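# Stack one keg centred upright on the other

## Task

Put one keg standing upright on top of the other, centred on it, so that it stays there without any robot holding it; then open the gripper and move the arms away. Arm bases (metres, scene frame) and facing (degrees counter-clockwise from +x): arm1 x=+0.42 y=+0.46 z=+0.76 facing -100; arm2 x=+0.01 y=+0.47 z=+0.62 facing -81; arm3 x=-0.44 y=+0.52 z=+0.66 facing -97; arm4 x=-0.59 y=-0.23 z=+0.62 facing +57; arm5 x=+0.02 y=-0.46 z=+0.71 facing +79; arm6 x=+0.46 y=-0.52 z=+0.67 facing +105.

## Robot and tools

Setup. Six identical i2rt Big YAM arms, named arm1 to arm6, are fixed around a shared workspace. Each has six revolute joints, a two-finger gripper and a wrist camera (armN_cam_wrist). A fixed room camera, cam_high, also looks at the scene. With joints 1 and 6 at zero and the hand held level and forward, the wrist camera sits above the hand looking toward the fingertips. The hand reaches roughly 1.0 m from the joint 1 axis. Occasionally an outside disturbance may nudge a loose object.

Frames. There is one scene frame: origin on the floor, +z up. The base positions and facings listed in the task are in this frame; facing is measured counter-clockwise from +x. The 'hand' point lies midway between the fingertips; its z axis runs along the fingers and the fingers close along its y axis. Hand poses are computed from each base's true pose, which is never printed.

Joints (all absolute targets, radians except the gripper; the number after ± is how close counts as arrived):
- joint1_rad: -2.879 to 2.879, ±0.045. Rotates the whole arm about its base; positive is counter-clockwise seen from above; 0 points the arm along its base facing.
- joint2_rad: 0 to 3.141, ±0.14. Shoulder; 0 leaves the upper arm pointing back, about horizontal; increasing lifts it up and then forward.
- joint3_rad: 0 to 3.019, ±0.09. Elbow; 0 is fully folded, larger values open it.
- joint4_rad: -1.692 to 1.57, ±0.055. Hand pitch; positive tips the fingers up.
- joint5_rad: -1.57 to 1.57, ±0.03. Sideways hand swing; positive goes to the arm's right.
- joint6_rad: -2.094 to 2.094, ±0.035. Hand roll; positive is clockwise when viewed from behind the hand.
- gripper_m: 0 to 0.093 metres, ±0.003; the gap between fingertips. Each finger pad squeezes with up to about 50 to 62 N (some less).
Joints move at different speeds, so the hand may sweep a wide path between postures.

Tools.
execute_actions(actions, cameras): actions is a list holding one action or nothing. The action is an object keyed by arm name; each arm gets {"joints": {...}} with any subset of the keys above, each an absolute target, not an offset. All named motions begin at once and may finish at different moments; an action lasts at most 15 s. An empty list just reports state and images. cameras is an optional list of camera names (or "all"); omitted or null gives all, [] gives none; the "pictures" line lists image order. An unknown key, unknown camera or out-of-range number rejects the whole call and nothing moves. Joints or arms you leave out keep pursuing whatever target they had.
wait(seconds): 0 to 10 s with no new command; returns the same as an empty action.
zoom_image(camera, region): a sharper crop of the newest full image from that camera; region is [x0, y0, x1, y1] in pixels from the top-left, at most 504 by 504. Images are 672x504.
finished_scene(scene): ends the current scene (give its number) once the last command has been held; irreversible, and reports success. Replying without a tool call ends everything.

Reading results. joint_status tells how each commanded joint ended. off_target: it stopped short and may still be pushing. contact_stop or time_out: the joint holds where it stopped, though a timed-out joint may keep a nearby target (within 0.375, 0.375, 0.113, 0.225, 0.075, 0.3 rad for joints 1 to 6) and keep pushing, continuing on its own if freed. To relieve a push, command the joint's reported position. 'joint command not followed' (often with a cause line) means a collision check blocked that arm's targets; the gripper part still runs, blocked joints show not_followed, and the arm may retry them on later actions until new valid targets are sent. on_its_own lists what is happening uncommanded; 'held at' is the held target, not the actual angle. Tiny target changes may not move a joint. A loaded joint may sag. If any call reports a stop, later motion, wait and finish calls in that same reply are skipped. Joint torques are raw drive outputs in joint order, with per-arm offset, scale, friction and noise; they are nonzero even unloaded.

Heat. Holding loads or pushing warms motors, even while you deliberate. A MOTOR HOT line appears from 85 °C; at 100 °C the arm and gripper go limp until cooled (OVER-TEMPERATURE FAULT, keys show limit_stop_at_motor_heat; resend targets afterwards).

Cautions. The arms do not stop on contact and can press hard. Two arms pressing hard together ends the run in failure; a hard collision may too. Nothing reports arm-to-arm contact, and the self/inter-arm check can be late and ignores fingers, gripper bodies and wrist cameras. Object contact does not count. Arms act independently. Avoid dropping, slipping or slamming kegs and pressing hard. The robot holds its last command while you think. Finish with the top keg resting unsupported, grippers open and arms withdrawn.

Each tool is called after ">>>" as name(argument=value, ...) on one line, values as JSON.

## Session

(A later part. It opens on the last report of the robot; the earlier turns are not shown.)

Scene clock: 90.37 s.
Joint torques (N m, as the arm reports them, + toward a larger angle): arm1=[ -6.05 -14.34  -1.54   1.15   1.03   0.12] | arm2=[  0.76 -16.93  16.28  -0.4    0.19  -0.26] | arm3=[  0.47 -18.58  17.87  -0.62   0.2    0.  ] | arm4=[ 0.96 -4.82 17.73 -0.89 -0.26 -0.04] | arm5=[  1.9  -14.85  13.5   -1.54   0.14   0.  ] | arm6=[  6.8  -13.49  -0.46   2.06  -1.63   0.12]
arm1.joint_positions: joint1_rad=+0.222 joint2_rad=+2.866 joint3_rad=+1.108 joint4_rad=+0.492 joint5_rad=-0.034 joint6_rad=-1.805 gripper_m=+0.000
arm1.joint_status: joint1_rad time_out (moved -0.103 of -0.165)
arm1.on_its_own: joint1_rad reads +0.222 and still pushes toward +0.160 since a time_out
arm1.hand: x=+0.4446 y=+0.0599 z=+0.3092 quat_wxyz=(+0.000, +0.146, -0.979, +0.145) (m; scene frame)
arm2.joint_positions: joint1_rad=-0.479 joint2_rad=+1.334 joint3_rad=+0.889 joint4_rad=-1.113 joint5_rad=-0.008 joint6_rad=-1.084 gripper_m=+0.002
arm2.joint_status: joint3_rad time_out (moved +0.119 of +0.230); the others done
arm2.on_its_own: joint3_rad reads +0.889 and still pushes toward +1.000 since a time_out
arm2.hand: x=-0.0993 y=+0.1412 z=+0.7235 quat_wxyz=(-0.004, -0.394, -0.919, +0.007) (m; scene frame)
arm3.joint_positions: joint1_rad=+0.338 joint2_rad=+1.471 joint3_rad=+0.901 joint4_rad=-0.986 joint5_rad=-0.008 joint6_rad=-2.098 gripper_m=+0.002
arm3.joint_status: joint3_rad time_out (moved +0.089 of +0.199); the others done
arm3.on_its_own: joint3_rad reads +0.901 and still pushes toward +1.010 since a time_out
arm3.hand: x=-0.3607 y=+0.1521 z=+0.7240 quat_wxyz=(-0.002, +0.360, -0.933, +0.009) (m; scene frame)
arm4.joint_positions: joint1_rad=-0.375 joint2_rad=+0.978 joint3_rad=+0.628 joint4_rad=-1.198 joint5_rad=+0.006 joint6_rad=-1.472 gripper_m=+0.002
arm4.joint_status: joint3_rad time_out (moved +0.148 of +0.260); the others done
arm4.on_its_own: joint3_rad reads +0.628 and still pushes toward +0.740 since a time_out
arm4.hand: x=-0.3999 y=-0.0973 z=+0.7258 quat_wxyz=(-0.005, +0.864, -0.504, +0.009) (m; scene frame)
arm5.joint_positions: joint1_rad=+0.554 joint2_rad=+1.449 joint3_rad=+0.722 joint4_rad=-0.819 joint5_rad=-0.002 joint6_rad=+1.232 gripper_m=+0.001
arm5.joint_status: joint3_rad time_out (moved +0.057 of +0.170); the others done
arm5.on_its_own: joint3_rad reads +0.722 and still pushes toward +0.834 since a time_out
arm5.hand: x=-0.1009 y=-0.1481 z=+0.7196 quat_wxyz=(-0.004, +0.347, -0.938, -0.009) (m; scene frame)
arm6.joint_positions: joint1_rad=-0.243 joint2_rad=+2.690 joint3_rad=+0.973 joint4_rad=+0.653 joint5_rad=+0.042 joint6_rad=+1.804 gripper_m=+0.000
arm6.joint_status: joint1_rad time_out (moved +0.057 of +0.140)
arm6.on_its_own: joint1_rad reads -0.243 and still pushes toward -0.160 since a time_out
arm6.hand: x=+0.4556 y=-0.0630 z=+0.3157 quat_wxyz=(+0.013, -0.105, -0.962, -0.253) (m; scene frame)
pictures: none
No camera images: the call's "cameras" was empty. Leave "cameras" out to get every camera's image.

>>> execute_actions(actions=[{"arm1":{"joints":{"joint1_rad":-0.12,"joint3_rad":1.16}},"arm6":{"joints":{"joint1_rad":0.09,"joint3_rad":1.07,"joint4_rad":0.6}}}], cameras=[])

>>> execute_actions(actions=[{"arm1":{"joints":{"joint1_rad":-0.42,"joint2_rad":2.85,"joint3_rad":1.27,"joint4_rad":0.56}},"arm6":{"joints":{"joint1_rad":0.34,"joint2_rad":2.67,"joint3_rad":1.25,"joint4_rad":0.46}}}], cameras=[])

>>> execute_actions(actions=[{"arm1":{"joints":{"joint1_rad":-0.59,"joint2_rad":2.86,"joint3_rad":1.47,"joint4_rad":0.5}},"arm6":{"joints":{"joint1_rad":0.48,"joint2_rad":2.68,"joint3_rad":1.44,"joint4_rad":0.31}}}], cameras=["cam_high"])

Scene clock: 102.47 s.
Joint torques (N m, as the arm reports them, + toward a larger angle): arm1=[ -0.86 -14.87  -0.9    1.21  -0.08   0.23] | arm2=[  0.45 -17.18  16.3   -0.44   0.14  -0.29] | arm3=[  0.7  -18.98  17.88  -0.42   0.24   0.01] | arm4=[ 0.92 -4.65 17.74 -0.84 -0.27 -0.04] | arm5=[  1.96 -14.91  13.49  -1.54   0.15   0.01] | arm6=[ -1.27 -14.39   0.94   1.12  -0.16   0.01]
arm1.joint_positions: joint1_rad=-0.132 joint2_rad=+2.866 joint3_rad=+1.160 joint4_rad=+0.492 joint5_rad=+0.000 joint6_rad=-1.814 gripper_m=+0.000
arm1.joint_status: all done
arm1.hand: x=+0.2869 y=+0.0467 z=+0.3112 quat_wxyz=(+0.052, -0.026, -0.985, +0.164) (m; scene frame)
arm2.joint_positions: joint1_rad=-0.479 joint2_rad=+1.334 joint3_rad=+0.889 joint4_rad=-1.113 joint5_rad=-0.008 joint6_rad=-1.084 gripper_m=+0.002
arm2.joint_status: not commanded
arm2.on_its_own: joint3_rad reads +0.889 and still pushes toward +1.000 since a time_out
arm2.hand: x=-0.0993 y=+0.1412 z=+0.7235 quat_wxyz=(-0.004, -0.394, -0.919, +0.007) (m; scene frame)
arm3.joint_positions: joint1_rad=+0.338 joint2_rad=+1.471 joint3_rad=+0.901 joint4_rad=-0.986 joint5_rad=-0.008 joint6_rad=-2.098 gripper_m=+0.002
arm3.joint_status: not commanded
arm3.on_its_own: joint3_rad reads +0.901 and still pushes toward +1.010 since a time_out
arm3.hand: x=-0.3607 y=+0.1521 z=+0.7240 quat_wxyz=(-0.002, +0.360, -0.933, +0.009) (m; scene frame)
arm4.joint_positions: joint1_rad=-0.375 joint2_rad=+0.978 joint3_rad=+0.628 joint4_rad=-1.198 joint5_rad=+0.006 joint6_rad=-1.472 gripper_m=+0.002
arm4.joint_status: not commanded
arm4.on_its_own: joint3_rad reads +0.628 and still pushes toward +0.740 since a time_out
arm4.hand: x=-0.3999 y=-0.0973 z=+0.7258 quat_wxyz=(-0.005, +0.864, -0.504, +0.009) (m; scene frame)
arm5.joint_positions: joint1_rad=+0.554 joint2_rad=+1.449 joint3_rad=+0.722 joint4_rad=-0.819 joint5_rad=-0.002 joint6_rad=+1.232 gripper_m=+0.001
arm5.joint_status: not commanded
arm5.on_its_own: joint3_rad reads +0.722 and still pushes toward +0.834 since a time_out
arm5.hand: x=-0.1009 y=-0.1481 z=+0.7196 quat_wxyz=(-0.004, +0.347, -0.938, -0.009) (m; scene frame)
arm6.joint_positions: joint1_rad=+0.092 joint2_rad=+2.690 joint3_rad=+1.061 joint4_rad=+0.606 joint5_rad=+0.007 joint6_rad=+1.818 gripper_m=+0.000
arm6.joint_status: all done
arm6.hand: x=+0.2858 y=-0.0525 z=+0.3172 quat_wxyz=(+0.078, +0.054, -0.961, -0.260) (m; scene frame)
pictures: none
No camera images: the call's "cameras" was empty. Leave "cameras" out to get every camera's image.

Scene clock: 103.67 s.
Joint torques (N m, as the arm reports them, + toward a larger angle): arm1=[ -1.73 -17.96   2.23   2.25   0.06   0.21] | arm2=[  0.55 -17.22  16.39  -0.42   0.12  -0.36] | arm3=[  1.21 -19.26  17.75  -0.74   0.25   0.04] | arm4=[ 0.91 -4.62 17.76 -0.89 -0.26 -0.03] | arm5=[  2.22 -14.88  13.5   -1.57   0.15   0.  ] | arm6=[ -0.8  -17.99   3.84   1.77  -0.21   0.01]
arm1.joint_positions: joint1_rad=-0.423 joint2_rad=+2.867 joint3_rad=+1.245 joint4_rad=+0.537 joint5_rad=-0.005 joint6_rad=-1.812 gripper_m=+0.000
arm1.joint_status: all done
arm1.hand: x=+0.1390 y=+0.0499 z=+0.3221 quat_wxyz=(+0.100, -0.165, -0.957, +0.215) (m; scene frame)
arm2.joint_positions: joint1_rad=-0.479 joint2_rad=+1.334 joint3_rad=+0.889 joint4_rad=-1.113 joint5_rad=-0.008 joint6_rad=-1.084 gripper_m=+0.002
arm2.joint_status: not commanded
arm2.on_its_own: joint3_rad reads +0.889 and still pushes toward +1.000 since a time_out
arm2.hand: x=-0.0993 y=+0.1412 z=+0.7235 quat_wxyz=(-0.004, -0.394, -0.919, +0.007) (m; scene frame)
arm3.joint_positions: joint1_rad=+0.338 joint2_rad=+1.471 joint3_rad=+0.901 joint4_rad=-0.986 joint5_rad=-0.008 joint6_rad=-2.098 gripper_m=+0.002
arm3.joint_status: not commanded
arm3.on_its_own: joint3_rad reads +0.901 and still pushes toward +1.010 since a time_out
arm3.hand: x=-0.3607 y=+0.1521 z=+0.7240 quat_wxyz=(-0.002, +0.360, -0.933, +0.009) (m; scene frame)
arm4.joint_positions: joint1_rad=-0.375 joint2_rad=+0.978 joint3_rad=+0.628 joint4_rad=-1.198 joint5_rad=+0.006 joint6_rad=-1.472 gripper_m=+0.002
arm4.joint_status: not commanded
arm4.on_its_own: joint3_rad reads +0.628 and still pushes toward +0.740 since a time_out
arm4.hand: x=-0.3999 y=-0.0973 z=+0.7258 quat_wxyz=(-0.005, +0.864, -0.504, +0.009) (m; scene frame)
arm5.joint_positions: joint1_rad=+0.554 joint2_rad=+1.449 joint3_rad=+0.722 joint4_rad=-0.819 joint5_rad=-0.002 joint6_rad=+1.232 gripper_m=+0.001
arm5.joint_status: not commanded
arm5.on_its_own: joint3_rad reads +0.722 and still pushes toward +0.834 since a time_out
arm5.hand: x=-0.1009 y=-0.1481 z=+0.7196 quat_wxyz=(-0.004, +0.347, -0.938, -0.009) (m; scene frame)
arm6.joint_positions: joint1_rad=+0.336 joint2_rad=+2.691 joint3_rad=+1.223 joint4_rad=+0.451 joint5_rad=+0.008 joint6_rad=+1.818 gripper_m=+0.000
arm6.joint_status: all done
arm6.hand: x=+0.1420 y=-0.0565 z=+0.3192 quat_wxyz=(+0.110, +0.171, -0.946, -0.252) (m; scene frame)
pictures: none
No camera images: the call's "cameras" was empty. Leave "cameras" out to get every camera's image.

Scene clock: 104.83 s.
Joint torques (N m, as the arm reports them, + toward a larger angle): arm1=[ -3.25 -21.79   8.04   3.11   0.24   0.17] | arm2=[  0.41 -16.42  16.24  -0.26   0.13  -0.3 ] | arm3=[  1.25 -18.51  17.72  -0.68   0.25   0.03] | arm4=[ 0.97 -4.63 17.74 -0.87 -0.26 -0.03] | arm5=[  1.9  -14.99  13.57  -1.53   0.15   0.  ] | arm6=[  1.3  -19.82   8.07   2.21  -0.4    0.04]
arm1.joint_positions: joint1_rad=-0.571 joint2_rad=+2.908 joint3_rad=+1.392 joint4_rad=+0.460 joint5_rad=-0.010 joint6_rad=-1.807 gripper_m=+0.000
arm1.joint_status: all done
arm1.hand: x=+0.0492 y=+0.0596 z=+0.3105 quat_wxyz=(+0.120, -0.236, -0.938, +0.222) (m; scene frame)
arm2.joint_positions: joint1_rad=-0.479 joint2_rad=+1.334 joint3_rad=+0.889 joint4_rad=-1.113 joint5_rad=-0.008 joint6_rad=-1.084 gripper_m=+0.002
arm2.joint_status: not commanded
arm2.on_its_own: joint3_rad reads +0.889 and still pushes toward +1.000 since a time_out
arm2.hand: x=-0.0993 y=+0.1412 z=+0.7235 quat_wxyz=(-0.004, -0.394, -0.919, +0.007) (m; scene frame)
arm3.joint_positions: joint1_rad=+0.338 joint2_rad=+1.471 joint3_rad=+0.901 joint4_rad=-0.986 joint5_rad=-0.008 joint6_rad=-2.098 gripper_m=+0.002
arm3.joint_status: not commanded
arm3.on_its_own: joint3_rad reads +0.901 and still pushes toward +1.010 since a time_out
arm3.hand: x=-0.3607 y=+0.1521 z=+0.7240 quat_wxyz=(-0.002, +0.360, -0.933, +0.009) (m; scene frame)
arm4.joint_positions: joint1_rad=-0.375 joint2_rad=+0.978 joint3_rad=+0.628 joint4_rad=-1.198 joint5_rad=+0.006 joint6_rad=-1.472 gripper_m=+0.002
arm4.joint_status: not commanded
arm4.on_its_own: joint3_rad reads +0.628 and still pushes toward +0.740 since a time_out
arm4.hand: x=-0.3999 y=-0.0973 z=+0.7258 quat_wxyz=(-0.005, +0.864, -0.504, +0.009) (m; scene frame)
arm5.joint_positions: joint1_rad=+0.554 joint2_rad=+1.449 joint3_rad=+0.722 joint4_rad=-0.819 joint5_rad=-0.002 joint6_rad=+1.232 gripper_m=+0.001
arm5.joint_status: not commanded
arm5.on_its_own: joint3_rad reads +0.722 and still pushes toward +0.834 since a time_out
arm5.hand: x=-0.1009 y=-0.1481 z=+0.7196 quat_wxyz=(-0.004, +0.347, -0.938, -0.009) (m; scene frame)
arm6.joint_positions: joint1_rad=+0.455 joint2_rad=+2.707 joint3_rad=+1.375 joint4_rad=+0.290 joint5_rad=+0.012 joint6_rad=+1.813 gripper_m=+0.000
arm6.joint_status: all done
arm6.hand: x=+0.0593 y=-0.0617 z=+0.3184 quat_wxyz=(+0.116, +0.229, -0.937, -0.235) (m; scene frame)
pictures: cam_high
Images, in order (width x height): cam_high 672x504.

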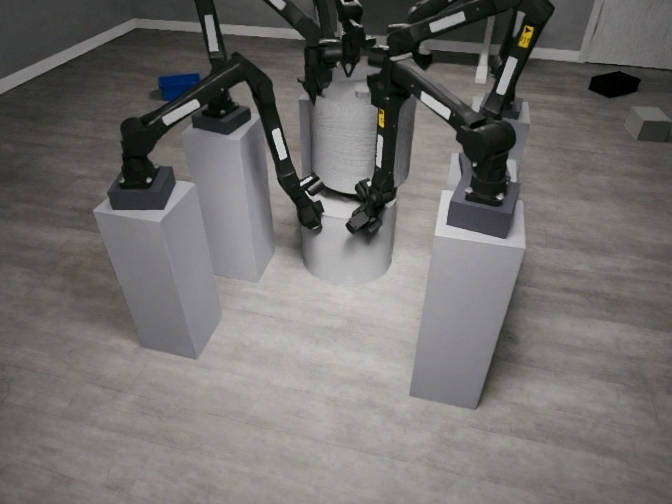

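>>> execute_actions(actions=[{"arm1":{"joints":{"joint1_rad":-0.3,"joint2_rad":2.9,"joint3_rad":1.0,"joint4_rad":0.9,"joint6_rad":0}},"arm6":{"joints":{"joint1_rad":0.3,"joint2_rad":2.7,"joint3_rad":0.9,"joint4_rad":0.9,"joint6_rad":0}},"arm2":{"joints":{"joint1_rad":-0.34,"joint2_rad":1.275,"joint3_rad":0.975,"joint4_rad":-1.1,"joint6_rad":-0.945}},"arm3":{"joints":{"joint1_rad":0.45,"joint2_rad":1.455,"joint3_rad":1.06,"joint4_rad":-0.99,"joint6_rad":-1.99}},"arm4":{"joints":{"joint1_rad":-0.51,"joint2_rad":1.07,"joint3_rad":0.8,"joint4_rad":-1.14,"joint6_rad":-1.605}},"arm5":{"joints":{"joint1_rad":0.415,"joint2_rad":1.31,"joint3_rad":0.76,"joint4_rad":-0.82,"joint6_rad":1.095}}}], cameras=[])

Scene clock: 124.67 s.
Joint torques (N m, as the arm reports them, + toward a larger angle): arm1=[ -2.51 -13.81  -2.14   2.     0.07   0.18] | arm2=[  0.07 -18.28  14.81   0.79   0.04  -0.28] | arm3=[  0.08 -18.62  17.95  -0.72   0.45  -0.21] | arm4=[ 0.44 -7.16 17.49 -0.91 -0.3  -0.04] | arm5=[  0.85 -14.8   11.98  -0.52   0.27  -0.01] | arm6=[ -0.44 -13.8   -1.21   2.75   0.     0.08]
arm1.joint_positions: joint1_rad=-0.291 joint2_rad=+2.899 joint3_rad=+0.995 joint4_rad=+0.888 joint5_rad=-0.003 joint6_rad=-0.015 gripper_m=+0.000
arm1.joint_status: all done
arm1.hand: x=+0.2355 y=+0.0975 z=+0.3387 quat_wxyz=(-0.136, -0.812, -0.517, +0.233) (m; scene frame)
arm2.joint_positions: joint1_rad=-0.332 joint2_rad=+1.352 joint3_rad=+0.882 joint4_rad=-1.109 joint5_rad=-0.005 joint6_rad=-0.934 gripper_m=+0.002
arm2.joint_status: joint3_rad time_out (moved -0.007 of +0.086); the others done
arm2.on_its_own: joint3_rad reads +0.882 and still pushes toward +0.975 since a time_out
arm2.hand: x=-0.0500 y=+0.1309 z=+0.7151 quat_wxyz=(-0.001, -0.395, -0.918, -0.003) (m; scene frame)
arm3.joint_positions: joint1_rad=+0.455 joint2_rad=+1.539 joint3_rad=+0.938 joint4_rad=-0.956 joint5_rad=-0.015 joint6_rad=-1.980 gripper_m=+0.002
arm3.joint_status: joint3_rad time_out (moved +0.037 of +0.159); the others done
arm3.on_its_own: joint3_rad reads +0.938 and still pushes toward +1.050 since a time_out
arm3.hand: x=-0.3108 y=+0.1460 z=+0.7114 quat_wxyz=(-0.006, +0.360, -0.933, +0.009) (m; scene frame)
arm4.joint_positions: joint1_rad=-0.505 joint2_rad=+1.121 joint3_rad=+0.680 joint4_rad=-1.107 joint5_rad=+0.007 joint6_rad=-1.596 gripper_m=+0.002
arm4.joint_status: joint3_rad time_out (moved +0.051 of +0.172); the others done
arm4.on_its_own: joint3_rad reads +0.680 and still pushes toward +0.792 since a time_out
arm4.hand: x=-0.3506 y=-0.1057 z=+0.7120 quat_wxyz=(-0.004, +0.862, -0.507, +0.010) (m; scene frame)
arm5.joint_positions: joint1_rad=+0.417 joint2_rad=+1.432 joint3_rad=+0.666 joint4_rad=-0.798 joint5_rad=-0.005 joint6_rad=+1.097 gripper_m=+0.001
arm5.joint_status: joint3_rad off_target (ended at +0.666, target +0.760); the others done
arm5.on_its_own: joint3_rad reads +0.666 and still pushes toward +0.760 since a time_out
arm5.hand: x=-0.0526 y=-0.1549 z=+0.7097 quat_wxyz=(-0.004, +0.346, -0.938, +0.000) (m; scene frame)
arm6.joint_positions: joint1_rad=+0.293 joint2_rad=+2.704 joint3_rad=+0.901 joint4_rad=+0.874 joint5_rad=+0.001 joint6_rad=+0.017 gripper_m=+0.000
arm6.joint_status: all done
arm6.hand: x=+0.2191 y=-0.1354 z=+0.3342 quat_wxyz=(-0.152, +0.826, -0.465, -0.278) (m; scene frame)
pictures: none
No camera images: the call's "cameras" was empty. Leave "cameras" out to get every camera's image.

>>> execute_actions(actions=[{"arm1":{"joints":{"joint1_rad":-0.4,"joint3_rad":0.9,"joint4_rad":1.5}},"arm6":{"joints":{"joint1_rad":0.35,"joint3_rad":0.75,"joint4_rad":1.5}},"arm2":{"joints":{"joint1_rad":-0.205,"joint2_rad":1.31,"joint3_rad":0.96,"joint4_rad":-1.05,"joint6_rad":-0.81}},"arm3":{"joints":{"joint1_rad":0.545,"joint2_rad":1.55,"joint3_rad":1.12,"joint4_rad":-0.95,"joint6_rad":-1.89}},"arm4":{"joints":{"joint1_rad":-0.615,"joint2_rad":1.2,"joint3_rad":0.86,"joint4_rad":-1.06,"joint6_rad":-1.71}},"arm5":{"joints":{"joint1_rad":0.27,"joint2_rad":1.29,"joint3_rad":0.7,"joint4_rad":-0.78,"joint6_rad":0.945}}}], cameras=["arm1_cam_wrist","arm6_cam_wrist"])

Scene clock: 144.07 s.
Joint torques (N m, as the arm reports them, + toward a larger angle): arm1=[ -1.59 -13.34  -2.91   2.76   0.01   0.18] | arm2=[ -0.36 -18.11  13.78   0.65   0.2   -0.3 ] | arm3=[ -0.25 -19.29  17.9   -0.44   0.48  -0.14] | arm4=[ 0.73 -8.92 17.16 -0.69 -0.67  0.05] | arm5=[  1.15 -14.79  11.92  -0.44   0.23   0.02] | arm6=[ -1.06 -12.84  -1.92   3.35   0.     0.05]
arm1.joint_positions: joint1_rad=-0.405 joint2_rad=+2.897 joint3_rad=+0.900 joint4_rad=+1.485 joint5_rad=-0.001 joint6_rad=-0.014 gripper_m=+0.000
arm1.joint_status: all done
arm1.hand: x=+0.1675 y=+0.0757 z=+0.4413 quat_wxyz=(-0.232, -0.754, -0.423, +0.445) (m; scene frame)
arm2.joint_positions: joint1_rad=-0.192 joint2_rad=+1.391 joint3_rad=+0.876 joint4_rad=-1.054 joint5_rad=-0.008 joint6_rad=-0.795 gripper_m=+0.002
arm2.joint_status: all done
arm2.hand: x=-0.0019 y=+0.1165 z=+0.7005 quat_wxyz=(-0.004, -0.395, -0.919, +0.001) (m; scene frame)
arm3.joint_positions: joint1_rad=+0.553 joint2_rad=+1.632 joint3_rad=+1.000 joint4_rad=-0.918 joint5_rad=-0.014 joint6_rad=-1.884 gripper_m=+0.002
arm3.joint_status: joint3_rad time_out (moved +0.062 of +0.182); the others done
arm3.on_its_own: joint3_rad reads +1.000 and still pushes toward +1.112 since a time_out
arm3.hand: x=-0.2625 y=+0.1330 z=+0.6950 quat_wxyz=(-0.007, +0.361, -0.933, +0.012) (m; scene frame)
arm4.joint_positions: joint1_rad=-0.617 joint2_rad=+1.257 joint3_rad=+0.742 joint4_rad=-1.033 joint5_rad=+0.016 joint6_rad=-1.710 gripper_m=+0.002
arm4.joint_status: joint3_rad time_out (moved +0.063 of +0.180); the others done
arm4.on_its_own: joint3_rad reads +0.742 and still pushes toward +0.855 since a time_out
arm4.hand: x=-0.3019 y=-0.1209 z=+0.6979 quat_wxyz=(+0.000, +0.862, -0.506, +0.015) (m; scene frame)
arm5.joint_positions: joint1_rad=+0.268 joint2_rad=+1.417 joint3_rad=+0.604 joint4_rad=-0.761 joint5_rad=-0.004 joint6_rad=+0.945 gripper_m=+0.001
arm5.joint_status: joint3_rad time_out (moved -0.062 of +0.034); the others done
arm5.on_its_own: joint3_rad reads +0.604 and still pushes toward +0.700 since a time_out
arm5.hand: x=-0.0043 y=-0.1685 z=+0.6978 quat_wxyz=(-0.003, +0.347, -0.938, +0.004) (m; scene frame)
arm6.joint_positions: joint1_rad=+0.350 joint2_rad=+2.704 joint3_rad=+0.749 joint4_rad=+1.471 joint5_rad=+0.001 joint6_rad=+0.016 gripper_m=+0.000
arm6.joint_status: all done
arm6.hand: x=+0.1889 y=-0.1377 z=+0.4343 quat_wxyz=(-0.235, +0.757, -0.398, -0.462) (m; scene frame)
pictures: arm1_cam_wrist, arm6_cam_wrist
Images, in order (width x height): arm1_cam_wrist 672x504, arm6_cam_wrist 672x504.

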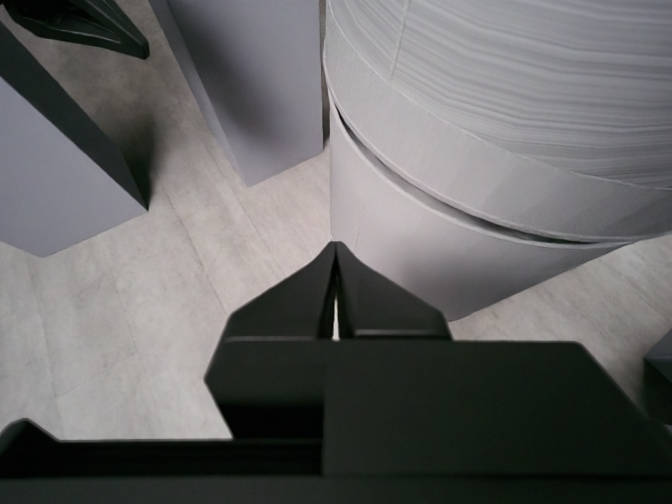

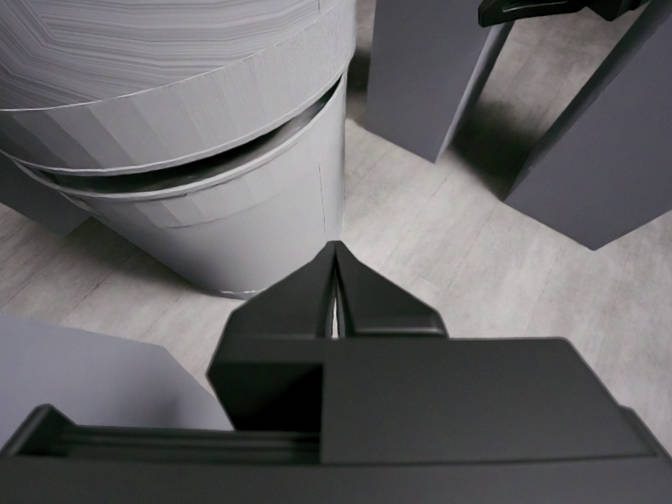

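>>> execute_actions(actions=[{"arm2":{"joints":{"joint1_rad":-0.245,"joint2_rad":1.34,"joint3_rad":0.93,"joint4_rad":-0.99,"joint6_rad":-0.83}},"arm3":{"joints":{"joint1_rad":0.515,"joint2_rad":1.565,"joint3_rad":1.07,"joint4_rad":-0.89,"joint6_rad":-1.91}},"arm4":{"joints":{"joint1_rad":-0.6,"joint2_rad":1.19,"joint3_rad":0.79,"joint4_rad":-1.0}},"arm5":{"joints":{"joint1_rad":0.315,"joint2_rad":1.335,"joint3_rad":0.685,"joint4_rad":-0.715,"joint6_rad":0.985}}}], cameras=["arm1_cam_wrist","arm6_cam_wrist"])

Scene clock: 155.43 s.
Joint torques (N m, as the arm reports them, + toward a larger angle): arm1=[ -1.57 -13.36  -2.91   2.76   0.01   0.18] | arm2=[ -1.21 -17.72  12.85   1.19   0.03  -0.28] | arm3=[ -0.9  -19.17  15.06   0.71   0.22  -0.09] | arm4=[ 1.54 -9.35 13.68  0.79 -0.53  0.04] | arm5=[  2.65 -13.87  11.71   0.16   0.3    0.14] | arm6=[ -1.05 -12.85  -1.91   3.34   0.     0.05]
arm1.joint_positions: joint1_rad=-0.405 joint2_rad=+2.897 joint3_rad=+0.900 joint4_rad=+1.485 joint5_rad=-0.001 joint6_rad=-0.014 gripper_m=+0.000
arm1.joint_status: not commanded
arm1.hand: x=+0.1675 y=+0.0757 z=+0.4413 quat_wxyz=(-0.232, -0.754, -0.423, +0.445) (m; scene frame)
arm2.joint_positions: joint1_rad=-0.219 joint2_rad=+1.411 joint3_rad=+0.856 joint4_rad=-1.009 joint5_rad=-0.004 joint6_rad=-0.819 gripper_m=+0.002
arm2.joint_status: all done
arm2.hand: x=-0.0121 y=+0.1156 z=+0.6875 quat_wxyz=(-0.003, -0.396, -0.918, +0.004) (m; scene frame)
arm3.joint_positions: joint1_rad=+0.532 joint2_rad=+1.642 joint3_rad=+0.986 joint4_rad=-0.893 joint5_rad=-0.009 joint6_rad=-1.907 gripper_m=+0.002
arm3.joint_status: all done
arm3.hand: x=-0.2723 y=+0.1299 z=+0.6868 quat_wxyz=(-0.004, +0.361, -0.932, +0.013) (m; scene frame)
arm4.joint_positions: joint1_rad=-0.614 joint2_rad=+1.255 joint3_rad=+0.716 joint4_rad=-1.019 joint5_rad=+0.012 joint6_rad=-1.710 gripper_m=+0.002
arm4.joint_status: all done
arm4.hand: x=-0.3099 y=-0.1225 z=+0.6897 quat_wxyz=(+0.003, +0.863, -0.505, +0.010) (m; scene frame)
arm5.joint_positions: joint1_rad=+0.298 joint2_rad=+1.447 joint3_rad=+0.588 joint4_rad=-0.710 joint5_rad=-0.006 joint6_rad=+0.972 gripper_m=+0.001
arm5.joint_status: joint3_rad time_out (moved -0.016 of +0.081); the others done
arm5.on_its_own: joint3_rad reads +0.588 and still pushes toward +0.685 since a time_out
arm5.hand: x=-0.0134 y=-0.1695 z=+0.6855 quat_wxyz=(-0.003, +0.349, -0.937, +0.002) (m; scene frame)
arm6.joint_positions: joint1_rad=+0.350 joint2_rad=+2.704 joint3_rad=+0.749 joint4_rad=+1.471 joint5_rad=+0.001 joint6_rad=+0.016 gripper_m=+0.000
arm6.joint_status: not commanded
arm6.hand: x=+0.1889 y=-0.1377 z=+0.4343 quat_wxyz=(-0.235, +0.757, -0.398, -0.462) (m; scene frame)
pictures: arm1_cam_wrist, arm6_cam_wrist
Images, in order (width x height): arm1_cam_wrist 672x504, arm6_cam_wrist 672x504.

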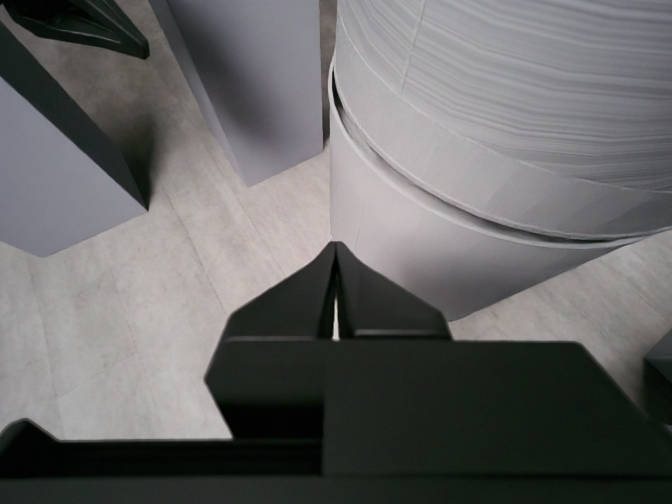

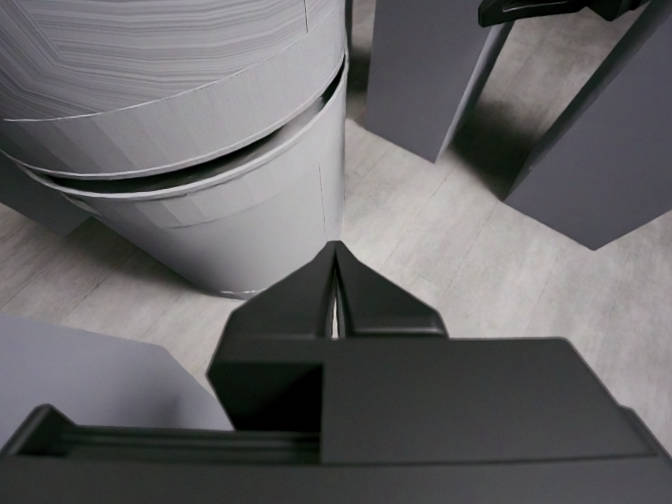

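Same situation as before; small SE shift while lowering.

>>> execute_actions(actions=[{"arm2":{"joints":{"joint1_rad":-0.22,"joint2_rad":1.365,"joint3_rad":0.915,"joint4_rad":-0.96}},"arm3":{"joints":{"joint2_rad":1.6,"joint3_rad":1.05,"joint4_rad":-0.86}},"arm4":{"joints":{"joint1_rad":-0.62,"joint2_rad":1.215,"joint3_rad":0.775,"joint4_rad":-0.97}},"arm5":{"joints":{"joint1_rad":0.295,"joint2_rad":1.345,"joint3_rad":0.67}}}], cameras=["arm1_cam_wrist","arm6_cam_wrist"])

>>> execute_actions(actions=[{"arm2":{"joints":{"joint2_rad":1.41,"joint3_rad":0.875,"joint4_rad":-0.945}},"arm3":{"joints":{"joint2_rad":1.645,"joint3_rad":1.01,"joint4_rad":-0.845}},"arm4":{"joints":{"joint2_rad":1.26,"joint3_rad":0.73,"joint4_rad":-0.945}},"arm5":{"joints":{"joint2_rad":1.42,"joint3_rad":0.625,"joint4_rad":-0.67}}}], cameras=["arm1_cam_wrist","arm6_cam_wrist"])

Scene clock: 165.20 s.
Joint torques (N m, as the arm reports them, + toward a larger angle): arm1=[ -1.56 -13.36  -2.91   2.76   0.01   0.18] | arm2=[  0.12 -16.8   12.25   0.99   0.22  -0.25] | arm3=[ -0.97 -18.38  13.75   0.37   0.28  -0.09] | arm4=[ 0.46 -8.04 13.66  0.78 -0.99  0.06] | arm5=[  0.71 -13.72  11.26  -0.08   0.24   0.12] | arm6=[ -1.09 -12.87  -1.92   3.35   0.     0.05]
arm1.joint_positions: joint1_rad=-0.405 joint2_rad=+2.897 joint3_rad=+0.900 joint4_rad=+1.485 joint5_rad=-0.001 joint6_rad=-0.014 gripper_m=+0.000
arm1.joint_status: not commanded
arm1.hand: x=+0.1675 y=+0.0757 z=+0.4413 quat_wxyz=(-0.232, -0.754, -0.423, +0.445) (m; scene frame)
arm2.joint_positions: joint1_rad=-0.216 joint2_rad=+1.429 joint3_rad=+0.849 joint4_rad=-0.972 joint5_rad=-0.008 joint6_rad=-0.819 gripper_m=+0.002
arm2.joint_status: all done
arm2.hand: x=-0.0105 y=+0.1110 z=+0.6790 quat_wxyz=(-0.007, -0.395, -0.919, +0.009) (m; scene frame)
arm3.joint_positions: joint1_rad=+0.532 joint2_rad=+1.664 joint3_rad=+0.979 joint4_rad=-0.853 joint5_rad=-0.010 joint6_rad=-1.907 gripper_m=+0.002
arm3.joint_status: all done
arm3.hand: x=-0.2708 y=+0.1266 z=+0.6758 quat_wxyz=(-0.004, +0.361, -0.932, +0.017) (m; scene frame)
arm4.joint_positions: joint1_rad=-0.619 joint2_rad=+1.261 joint3_rad=+0.700 joint4_rad=-0.990 joint5_rad=+0.025 joint6_rad=-1.711 gripper_m=+0.002
arm4.joint_status: all done
arm4.hand: x=-0.3089 y=-0.1261 z=+0.6828 quat_wxyz=(+0.004, +0.862, -0.507, +0.017) (m; scene frame)
arm5.joint_positions: joint1_rad=+0.298 joint2_rad=+1.454 joint3_rad=+0.579 joint4_rad=-0.705 joint5_rad=-0.004 joint6_rad=+0.975 gripper_m=+0.001
arm5.joint_status: joint3_rad off_target (ended at +0.579, target +0.670); the others done
arm5.on_its_own: joint3_rad reads +0.579 and still pushes toward +0.670 since a time_out
arm5.hand: x=-0.0125 y=-0.1744 z=+0.6813 quat_wxyz=(-0.002, +0.347, -0.938, +0.008) (m; scene frame)
arm6.joint_positions: joint1_rad=+0.350 joint2_rad=+2.704 joint3_rad=+0.749 joint4_rad=+1.471 joint5_rad=+0.001 joint6_rad=+0.016 gripper_m=+0.000
arm6.joint_status: not commanded
arm6.hand: x=+0.1889 y=-0.1377 z=+0.4343 quat_wxyz=(-0.235, +0.757, -0.398, -0.462) (m; scene frame)
pictures: arm1_cam_wrist, arm6_cam_wrist
Images, in order (width x height): arm1_cam_wrist 672x504, arm6_cam_wrist 672x504.

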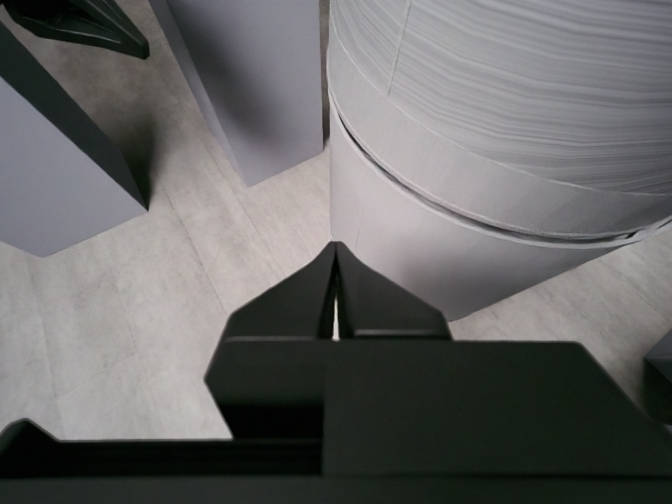

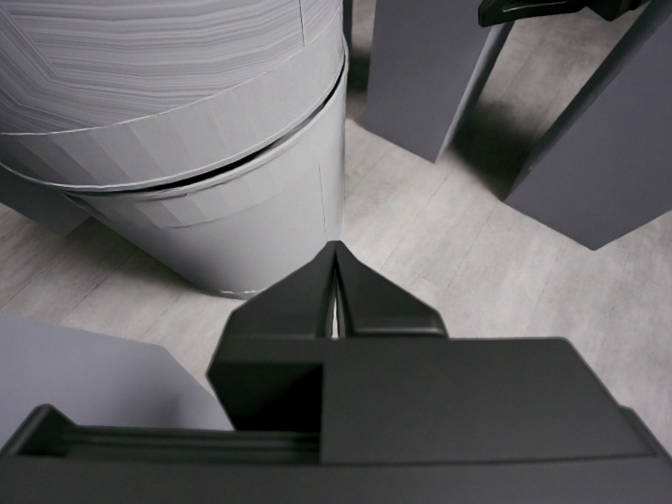

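Scene clock: 165.80 s.
Joint torques (N m, as the arm reports them, + toward a larger angle): arm1=[ -1.59 -13.35  -2.9    2.76   0.01   0.18] | arm2=[  0.51 -13.66   9.6    0.98   0.28  -0.31] | arm3=[ -0.75 -15.43  10.67   0.16   0.35  -0.14] | arm4=[ 1.43 -5.53 10.45  1.02 -0.75  0.14] | arm5=[ 1.05 -9.91  9.14  0.41  0.25  0.11] | arm6=[ -1.08 -12.82  -1.92   3.33   0.     0.05]
arm1.joint_positions: joint1_rad=-0.405 joint2_rad=+2.897 joint3_rad=+0.900 joint4_rad=+1.485 joint5_rad=-0.001 joint6_rad=-0.014 gripper_m=+0.000
arm1.joint_status: not commanded
arm1.hand: x=+0.1675 y=+0.0757 z=+0.4413 quat_wxyz=(-0.232, -0.754, -0.423, +0.445) (m; scene frame)
arm2.joint_positions: joint1_rad=-0.213 joint2_rad=+1.439 joint3_rad=+0.842 joint4_rad=-0.953 joint5_rad=-0.011 joint6_rad=-0.816 gripper_m=+0.002
arm2.joint_status: all done
arm2.hand: x=-0.0091 y=+0.1101 z=+0.6735 quat_wxyz=(-0.009, -0.395, -0.919, +0.009) (m; scene frame)
arm3.joint_positions: joint1_rad=+0.532 joint2_rad=+1.670 joint3_rad=+0.973 joint4_rad=-0.837 joint5_rad=-0.012 joint6_rad=-1.903 gripper_m=+0.002
arm3.joint_status: all done
arm3.hand: x=-0.2702 y=+0.1262 z=+0.6719 quat_wxyz=(-0.006, +0.360, -0.933, +0.020) (m; scene frame)
arm4.joint_positions: joint1_rad=-0.630 joint2_rad=+1.272 joint3_rad=+0.690 joint4_rad=-0.970 joint5_rad=+0.018 joint6_rad=-1.720 gripper_m=+0.002
arm4.joint_status: all done
arm4.hand: x=-0.3088 y=-0.1284 z=+0.6766 quat_wxyz=(+0.003, +0.862, -0.507, +0.014) (m; scene frame)
arm5.joint_positions: joint1_rad=+0.296 joint2_rad=+1.472 joint3_rad=+0.562 joint4_rad=-0.671 joint5_rad=-0.004 joint6_rad=+0.975 gripper_m=+0.001
arm5.joint_status: all done
arm5.hand: x=-0.0114 y=-0.1780 z=+0.6726 quat_wxyz=(-0.002, +0.346, -0.938, +0.008) (m; scene frame)
arm6.joint_positions: joint1_rad=+0.350 joint2_rad=+2.704 joint3_rad=+0.749 joint4_rad=+1.471 joint5_rad=+0.001 joint6_rad=+0.016 gripper_m=+0.000
arm6.joint_status: not commanded
arm6.hand: x=+0.1889 y=-0.1377 z=+0.4343 quat_wxyz=(-0.235, +0.757, -0.398, -0.462) (m; scene frame)
pictures: arm1_cam_wrist, arm6_cam_wrist
Images, in order (width x height): arm1_cam_wrist 672x504, arm6_cam_wrist 672x504.

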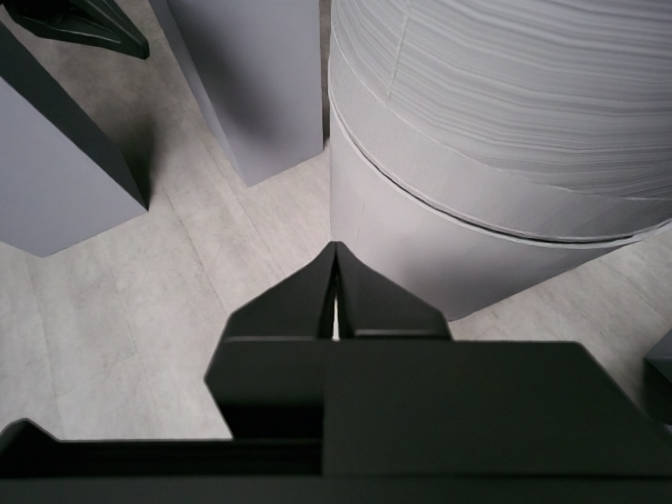

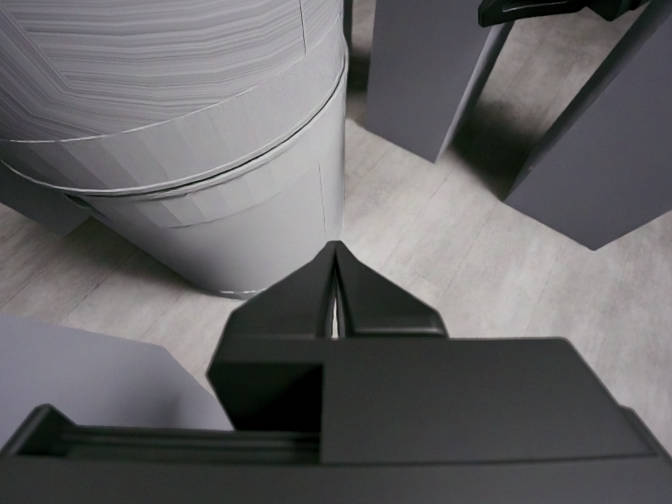

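Off by about 5 mm; release.

>>> execute_actions(actions=[{"arm2":{"joints":{"gripper_m":0.07,"joint3_rad":0.86}},"arm3":{"joints":{"gripper_m":0.07,"joint3_rad":0.99}},"arm4":{"joints":{"gripper_m":0.07,"joint3_rad":0.705}},"arm5":{"joints":{"gripper_m":0.07,"joint3_rad":0.58,"joint2_rad":1.45}},"arm1":{"joints":{"joint1_rad":-0.1}}}], cameras=[])

>>> execute_actions(actions=[{"arm2":{"joints":{"joint2_rad":1.0}},"arm3":{"joints":{"joint2_rad":1.25}},"arm4":{"joints":{"joint2_rad":0.8}},"arm5":{"joints":{"joint2_rad":0.95}},"arm1":{"joints":{"joint1_rad":0.5}}}], cameras=["cam_high","arm6_cam_wrist"])

Scene clock: 177.27 s.
Joint torques (N m, as the arm reports them, + toward a larger angle): arm1=[ -2.47 -13.27  -2.95   2.75   0.     0.17] | arm2=[  0.31 -12.52   8.53   0.95   0.    -0.3 ] | arm3=[ -0.06 -14.77   9.01   0.16   0.02  -0.2 ] | arm4=[ 1.43 -5.69  8.39  0.52 -0.14  0.14] | arm5=[ 1.11 -7.27  6.23  0.72 -0.02  0.08] | arm6=[ -1.07 -12.85  -1.92   3.35   0.     0.05]
arm1.joint_positions: joint1_rad=-0.091 joint2_rad=+2.897 joint3_rad=+0.900 joint4_rad=+1.485 joint5_rad=+0.000 joint6_rad=-0.013 gripper_m=+0.000
arm1.joint_status: all done
arm1.hand: x=+0.2995 y=+0.0176 z=+0.4393 quat_wxyz=(-0.299, -0.680, -0.536, +0.401) (m; scene frame)
arm2.joint_positions: joint1_rad=-0.213 joint2_rad=+1.423 joint3_rad=+0.842 joint4_rad=-0.953 joint5_rad=-0.002 joint6_rad=-0.816 gripper_m=+0.070
arm2.joint_status: all done
arm2.hand: x=-0.0108 y=+0.1090 z=+0.6790 quat_wxyz=(-0.007, -0.395, -0.918, +0.018) (m; scene frame)
arm3.joint_positions: joint1_rad=+0.532 joint2_rad=+1.668 joint3_rad=+0.975 joint4_rad=-0.837 joint5_rad=-0.003 joint6_rad=-1.903 gripper_m=+0.070
arm3.joint_status: all done
arm3.hand: x=-0.2710 y=+0.1243 z=+0.6735 quat_wxyz=(-0.001, +0.360, -0.933, +0.023) (m; scene frame)
arm4.joint_positions: joint1_rad=-0.630 joint2_rad=+1.272 joint3_rad=+0.689 joint4_rad=-0.955 joint5_rad=+0.002 joint6_rad=-1.719 gripper_m=+0.070
arm4.joint_status: all done
arm4.hand: x=-0.3064 y=-0.1245 z=+0.6764 quat_wxyz=(-0.008, +0.862, -0.508, +0.013) (m; scene frame)
arm5.joint_positions: joint1_rad=+0.296 joint2_rad=+1.461 joint3_rad=+0.561 joint4_rad=-0.677 joint5_rad=+0.002 joint6_rad=+0.976 gripper_m=+0.070
arm5.joint_status: all done
arm5.hand: x=-0.0103 y=-0.1777 z=+0.6753 quat_wxyz=(-0.006, +0.345, -0.938, +0.006) (m; scene frame)
arm6.joint_positions: joint1_rad=+0.350 joint2_rad=+2.704 joint3_rad=+0.749 joint4_rad=+1.471 joint5_rad=+0.001 joint6_rad=+0.016 gripper_m=+0.000
arm6.joint_status: not commanded
arm6.hand: x=+0.1889 y=-0.1377 z=+0.4343 quat_wxyz=(-0.235, +0.757, -0.398, -0.462) (m; scene frame)
pictures: none
No camera images: the call's "cameras" was empty. Leave "cameras" out to get every camera's image.

Scene clock: 178.50 s.
Joint torques (N m, as the arm reports them, + toward a larger angle): arm1=[ -1.45 -13.27  -3.     2.71   0.     0.17] | arm2=[ 0.84 -5.21 10.42  1.61  0.   -0.31] | arm3=[-0.81 -8.07 11.15  1.    0.01 -0.14] | arm4=[ 1.36 -1.1  10.72  1.24 -0.12  0.2 ] | arm5=[ 1.   -2.91  9.4   1.65 -0.04  0.05] | arm6=[ -1.04 -12.84  -1.91   3.35   0.     0.05]
arm1.joint_positions: joint1_rad=+0.500 joint2_rad=+2.897 joint3_rad=+0.900 joint4_rad=+1.486 joint5_rad=+0.000 joint6_rad=-0.013 gripper_m=+0.000
arm1.joint_status: all done
arm1.hand: x=+0.5685 y=+0.0277 z=+0.4373 quat_wxyz=(-0.403, -0.497, -0.710, +0.293) (m; scene frame)
arm2.joint_positions: joint1_rad=-0.213 joint2_rad=+0.993 joint3_rad=+0.842 joint4_rad=-0.953 joint5_rad=-0.002 joint6_rad=-0.816 gripper_m=+0.070
arm2.joint_status: all done
arm2.hand: x=-0.0106 y=+0.1108 z=+0.8272 quat_wxyz=(-0.080, -0.384, -0.893, +0.219) (m; scene frame)
arm3.joint_positions: joint1_rad=+0.532 joint2_rad=+1.239 joint3_rad=+0.975 joint4_rad=-0.839 joint5_rad=-0.003 joint6_rad=-1.903 gripper_m=+0.070
arm3.joint_status: all done
arm3.hand: x=-0.2662 y=+0.1139 z=+0.8541 quat_wxyz=(-0.009, +0.350, -0.907, +0.234) (m; scene frame)
arm4.joint_positions: joint1_rad=-0.630 joint2_rad=+0.794 joint3_rad=+0.689 joint4_rad=-0.955 joint5_rad=+0.002 joint6_rad=-1.719 gripper_m=+0.070
arm4.joint_status: all done
arm4.hand: x=-0.3037 y=-0.1224 z=+0.8137 quat_wxyz=(-0.192, +0.834, -0.491, +0.161) (m; scene frame)
arm5.joint_positions: joint1_rad=+0.296 joint2_rad=+0.945 joint3_rad=+0.561 joint4_rad=-0.677 joint5_rad=+0.002 joint6_rad=+0.976 gripper_m=+0.070
arm5.joint_status: all done
arm5.hand: x=-0.0172 y=-0.1322 z=+0.8255 quat_wxyz=(-0.067, +0.336, -0.908, -0.242) (m; scene frame)
arm6.joint_positions: joint1_rad=+0.350 joint2_rad=+2.704 joint3_rad=+0.749 joint4_rad=+1.471 joint5_rad=+0.001 joint6_rad=+0.016 gripper_m=+0.000
arm6.joint_status: not commanded
arm6.hand: x=+0.1889 y=-0.1377 z=+0.4343 quat_wxyz=(-0.235, +0.757, -0.398, -0.462) (m; scene frame)
pictures: arm6_cam_wrist, cam_high
Images, in order (width x height): arm6_cam_wrist 672x504, cam_high 672x504.

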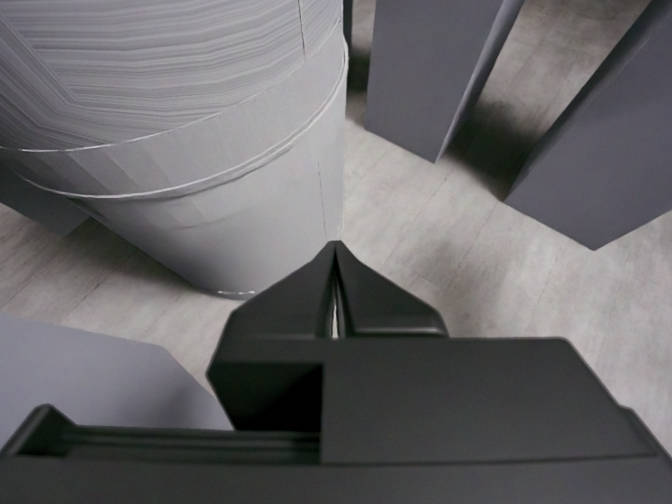

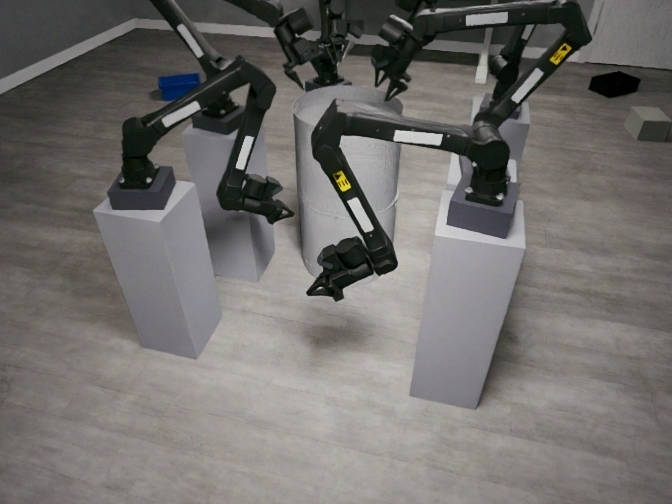

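>>> zoom_image(camera="cam_high", region=[270,70,430,270])

>>> zoom_image(camera="arm6_cam_wrist", region=[0,40,360,260])

Region (270, 70, 430, 270) of cam_high's 672x504 image, scaled by 2.520, with more detail than that image has; it fills the left 403 columns of this view, and the rest is white.

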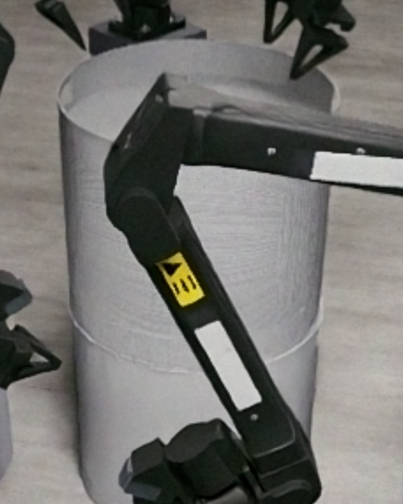

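Region (0, 40, 360, 260) of arm6_cam_wrist's 672x504 image, scaled by 1.400, with more detail than that image has.

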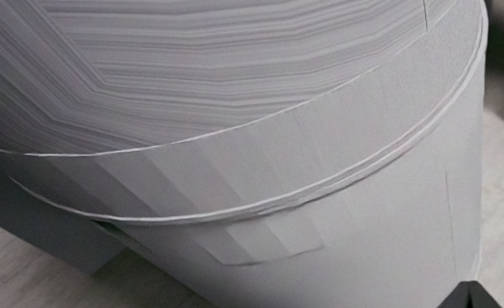

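>>> finished_scene(scene=2)

The scene is finished: the task was done.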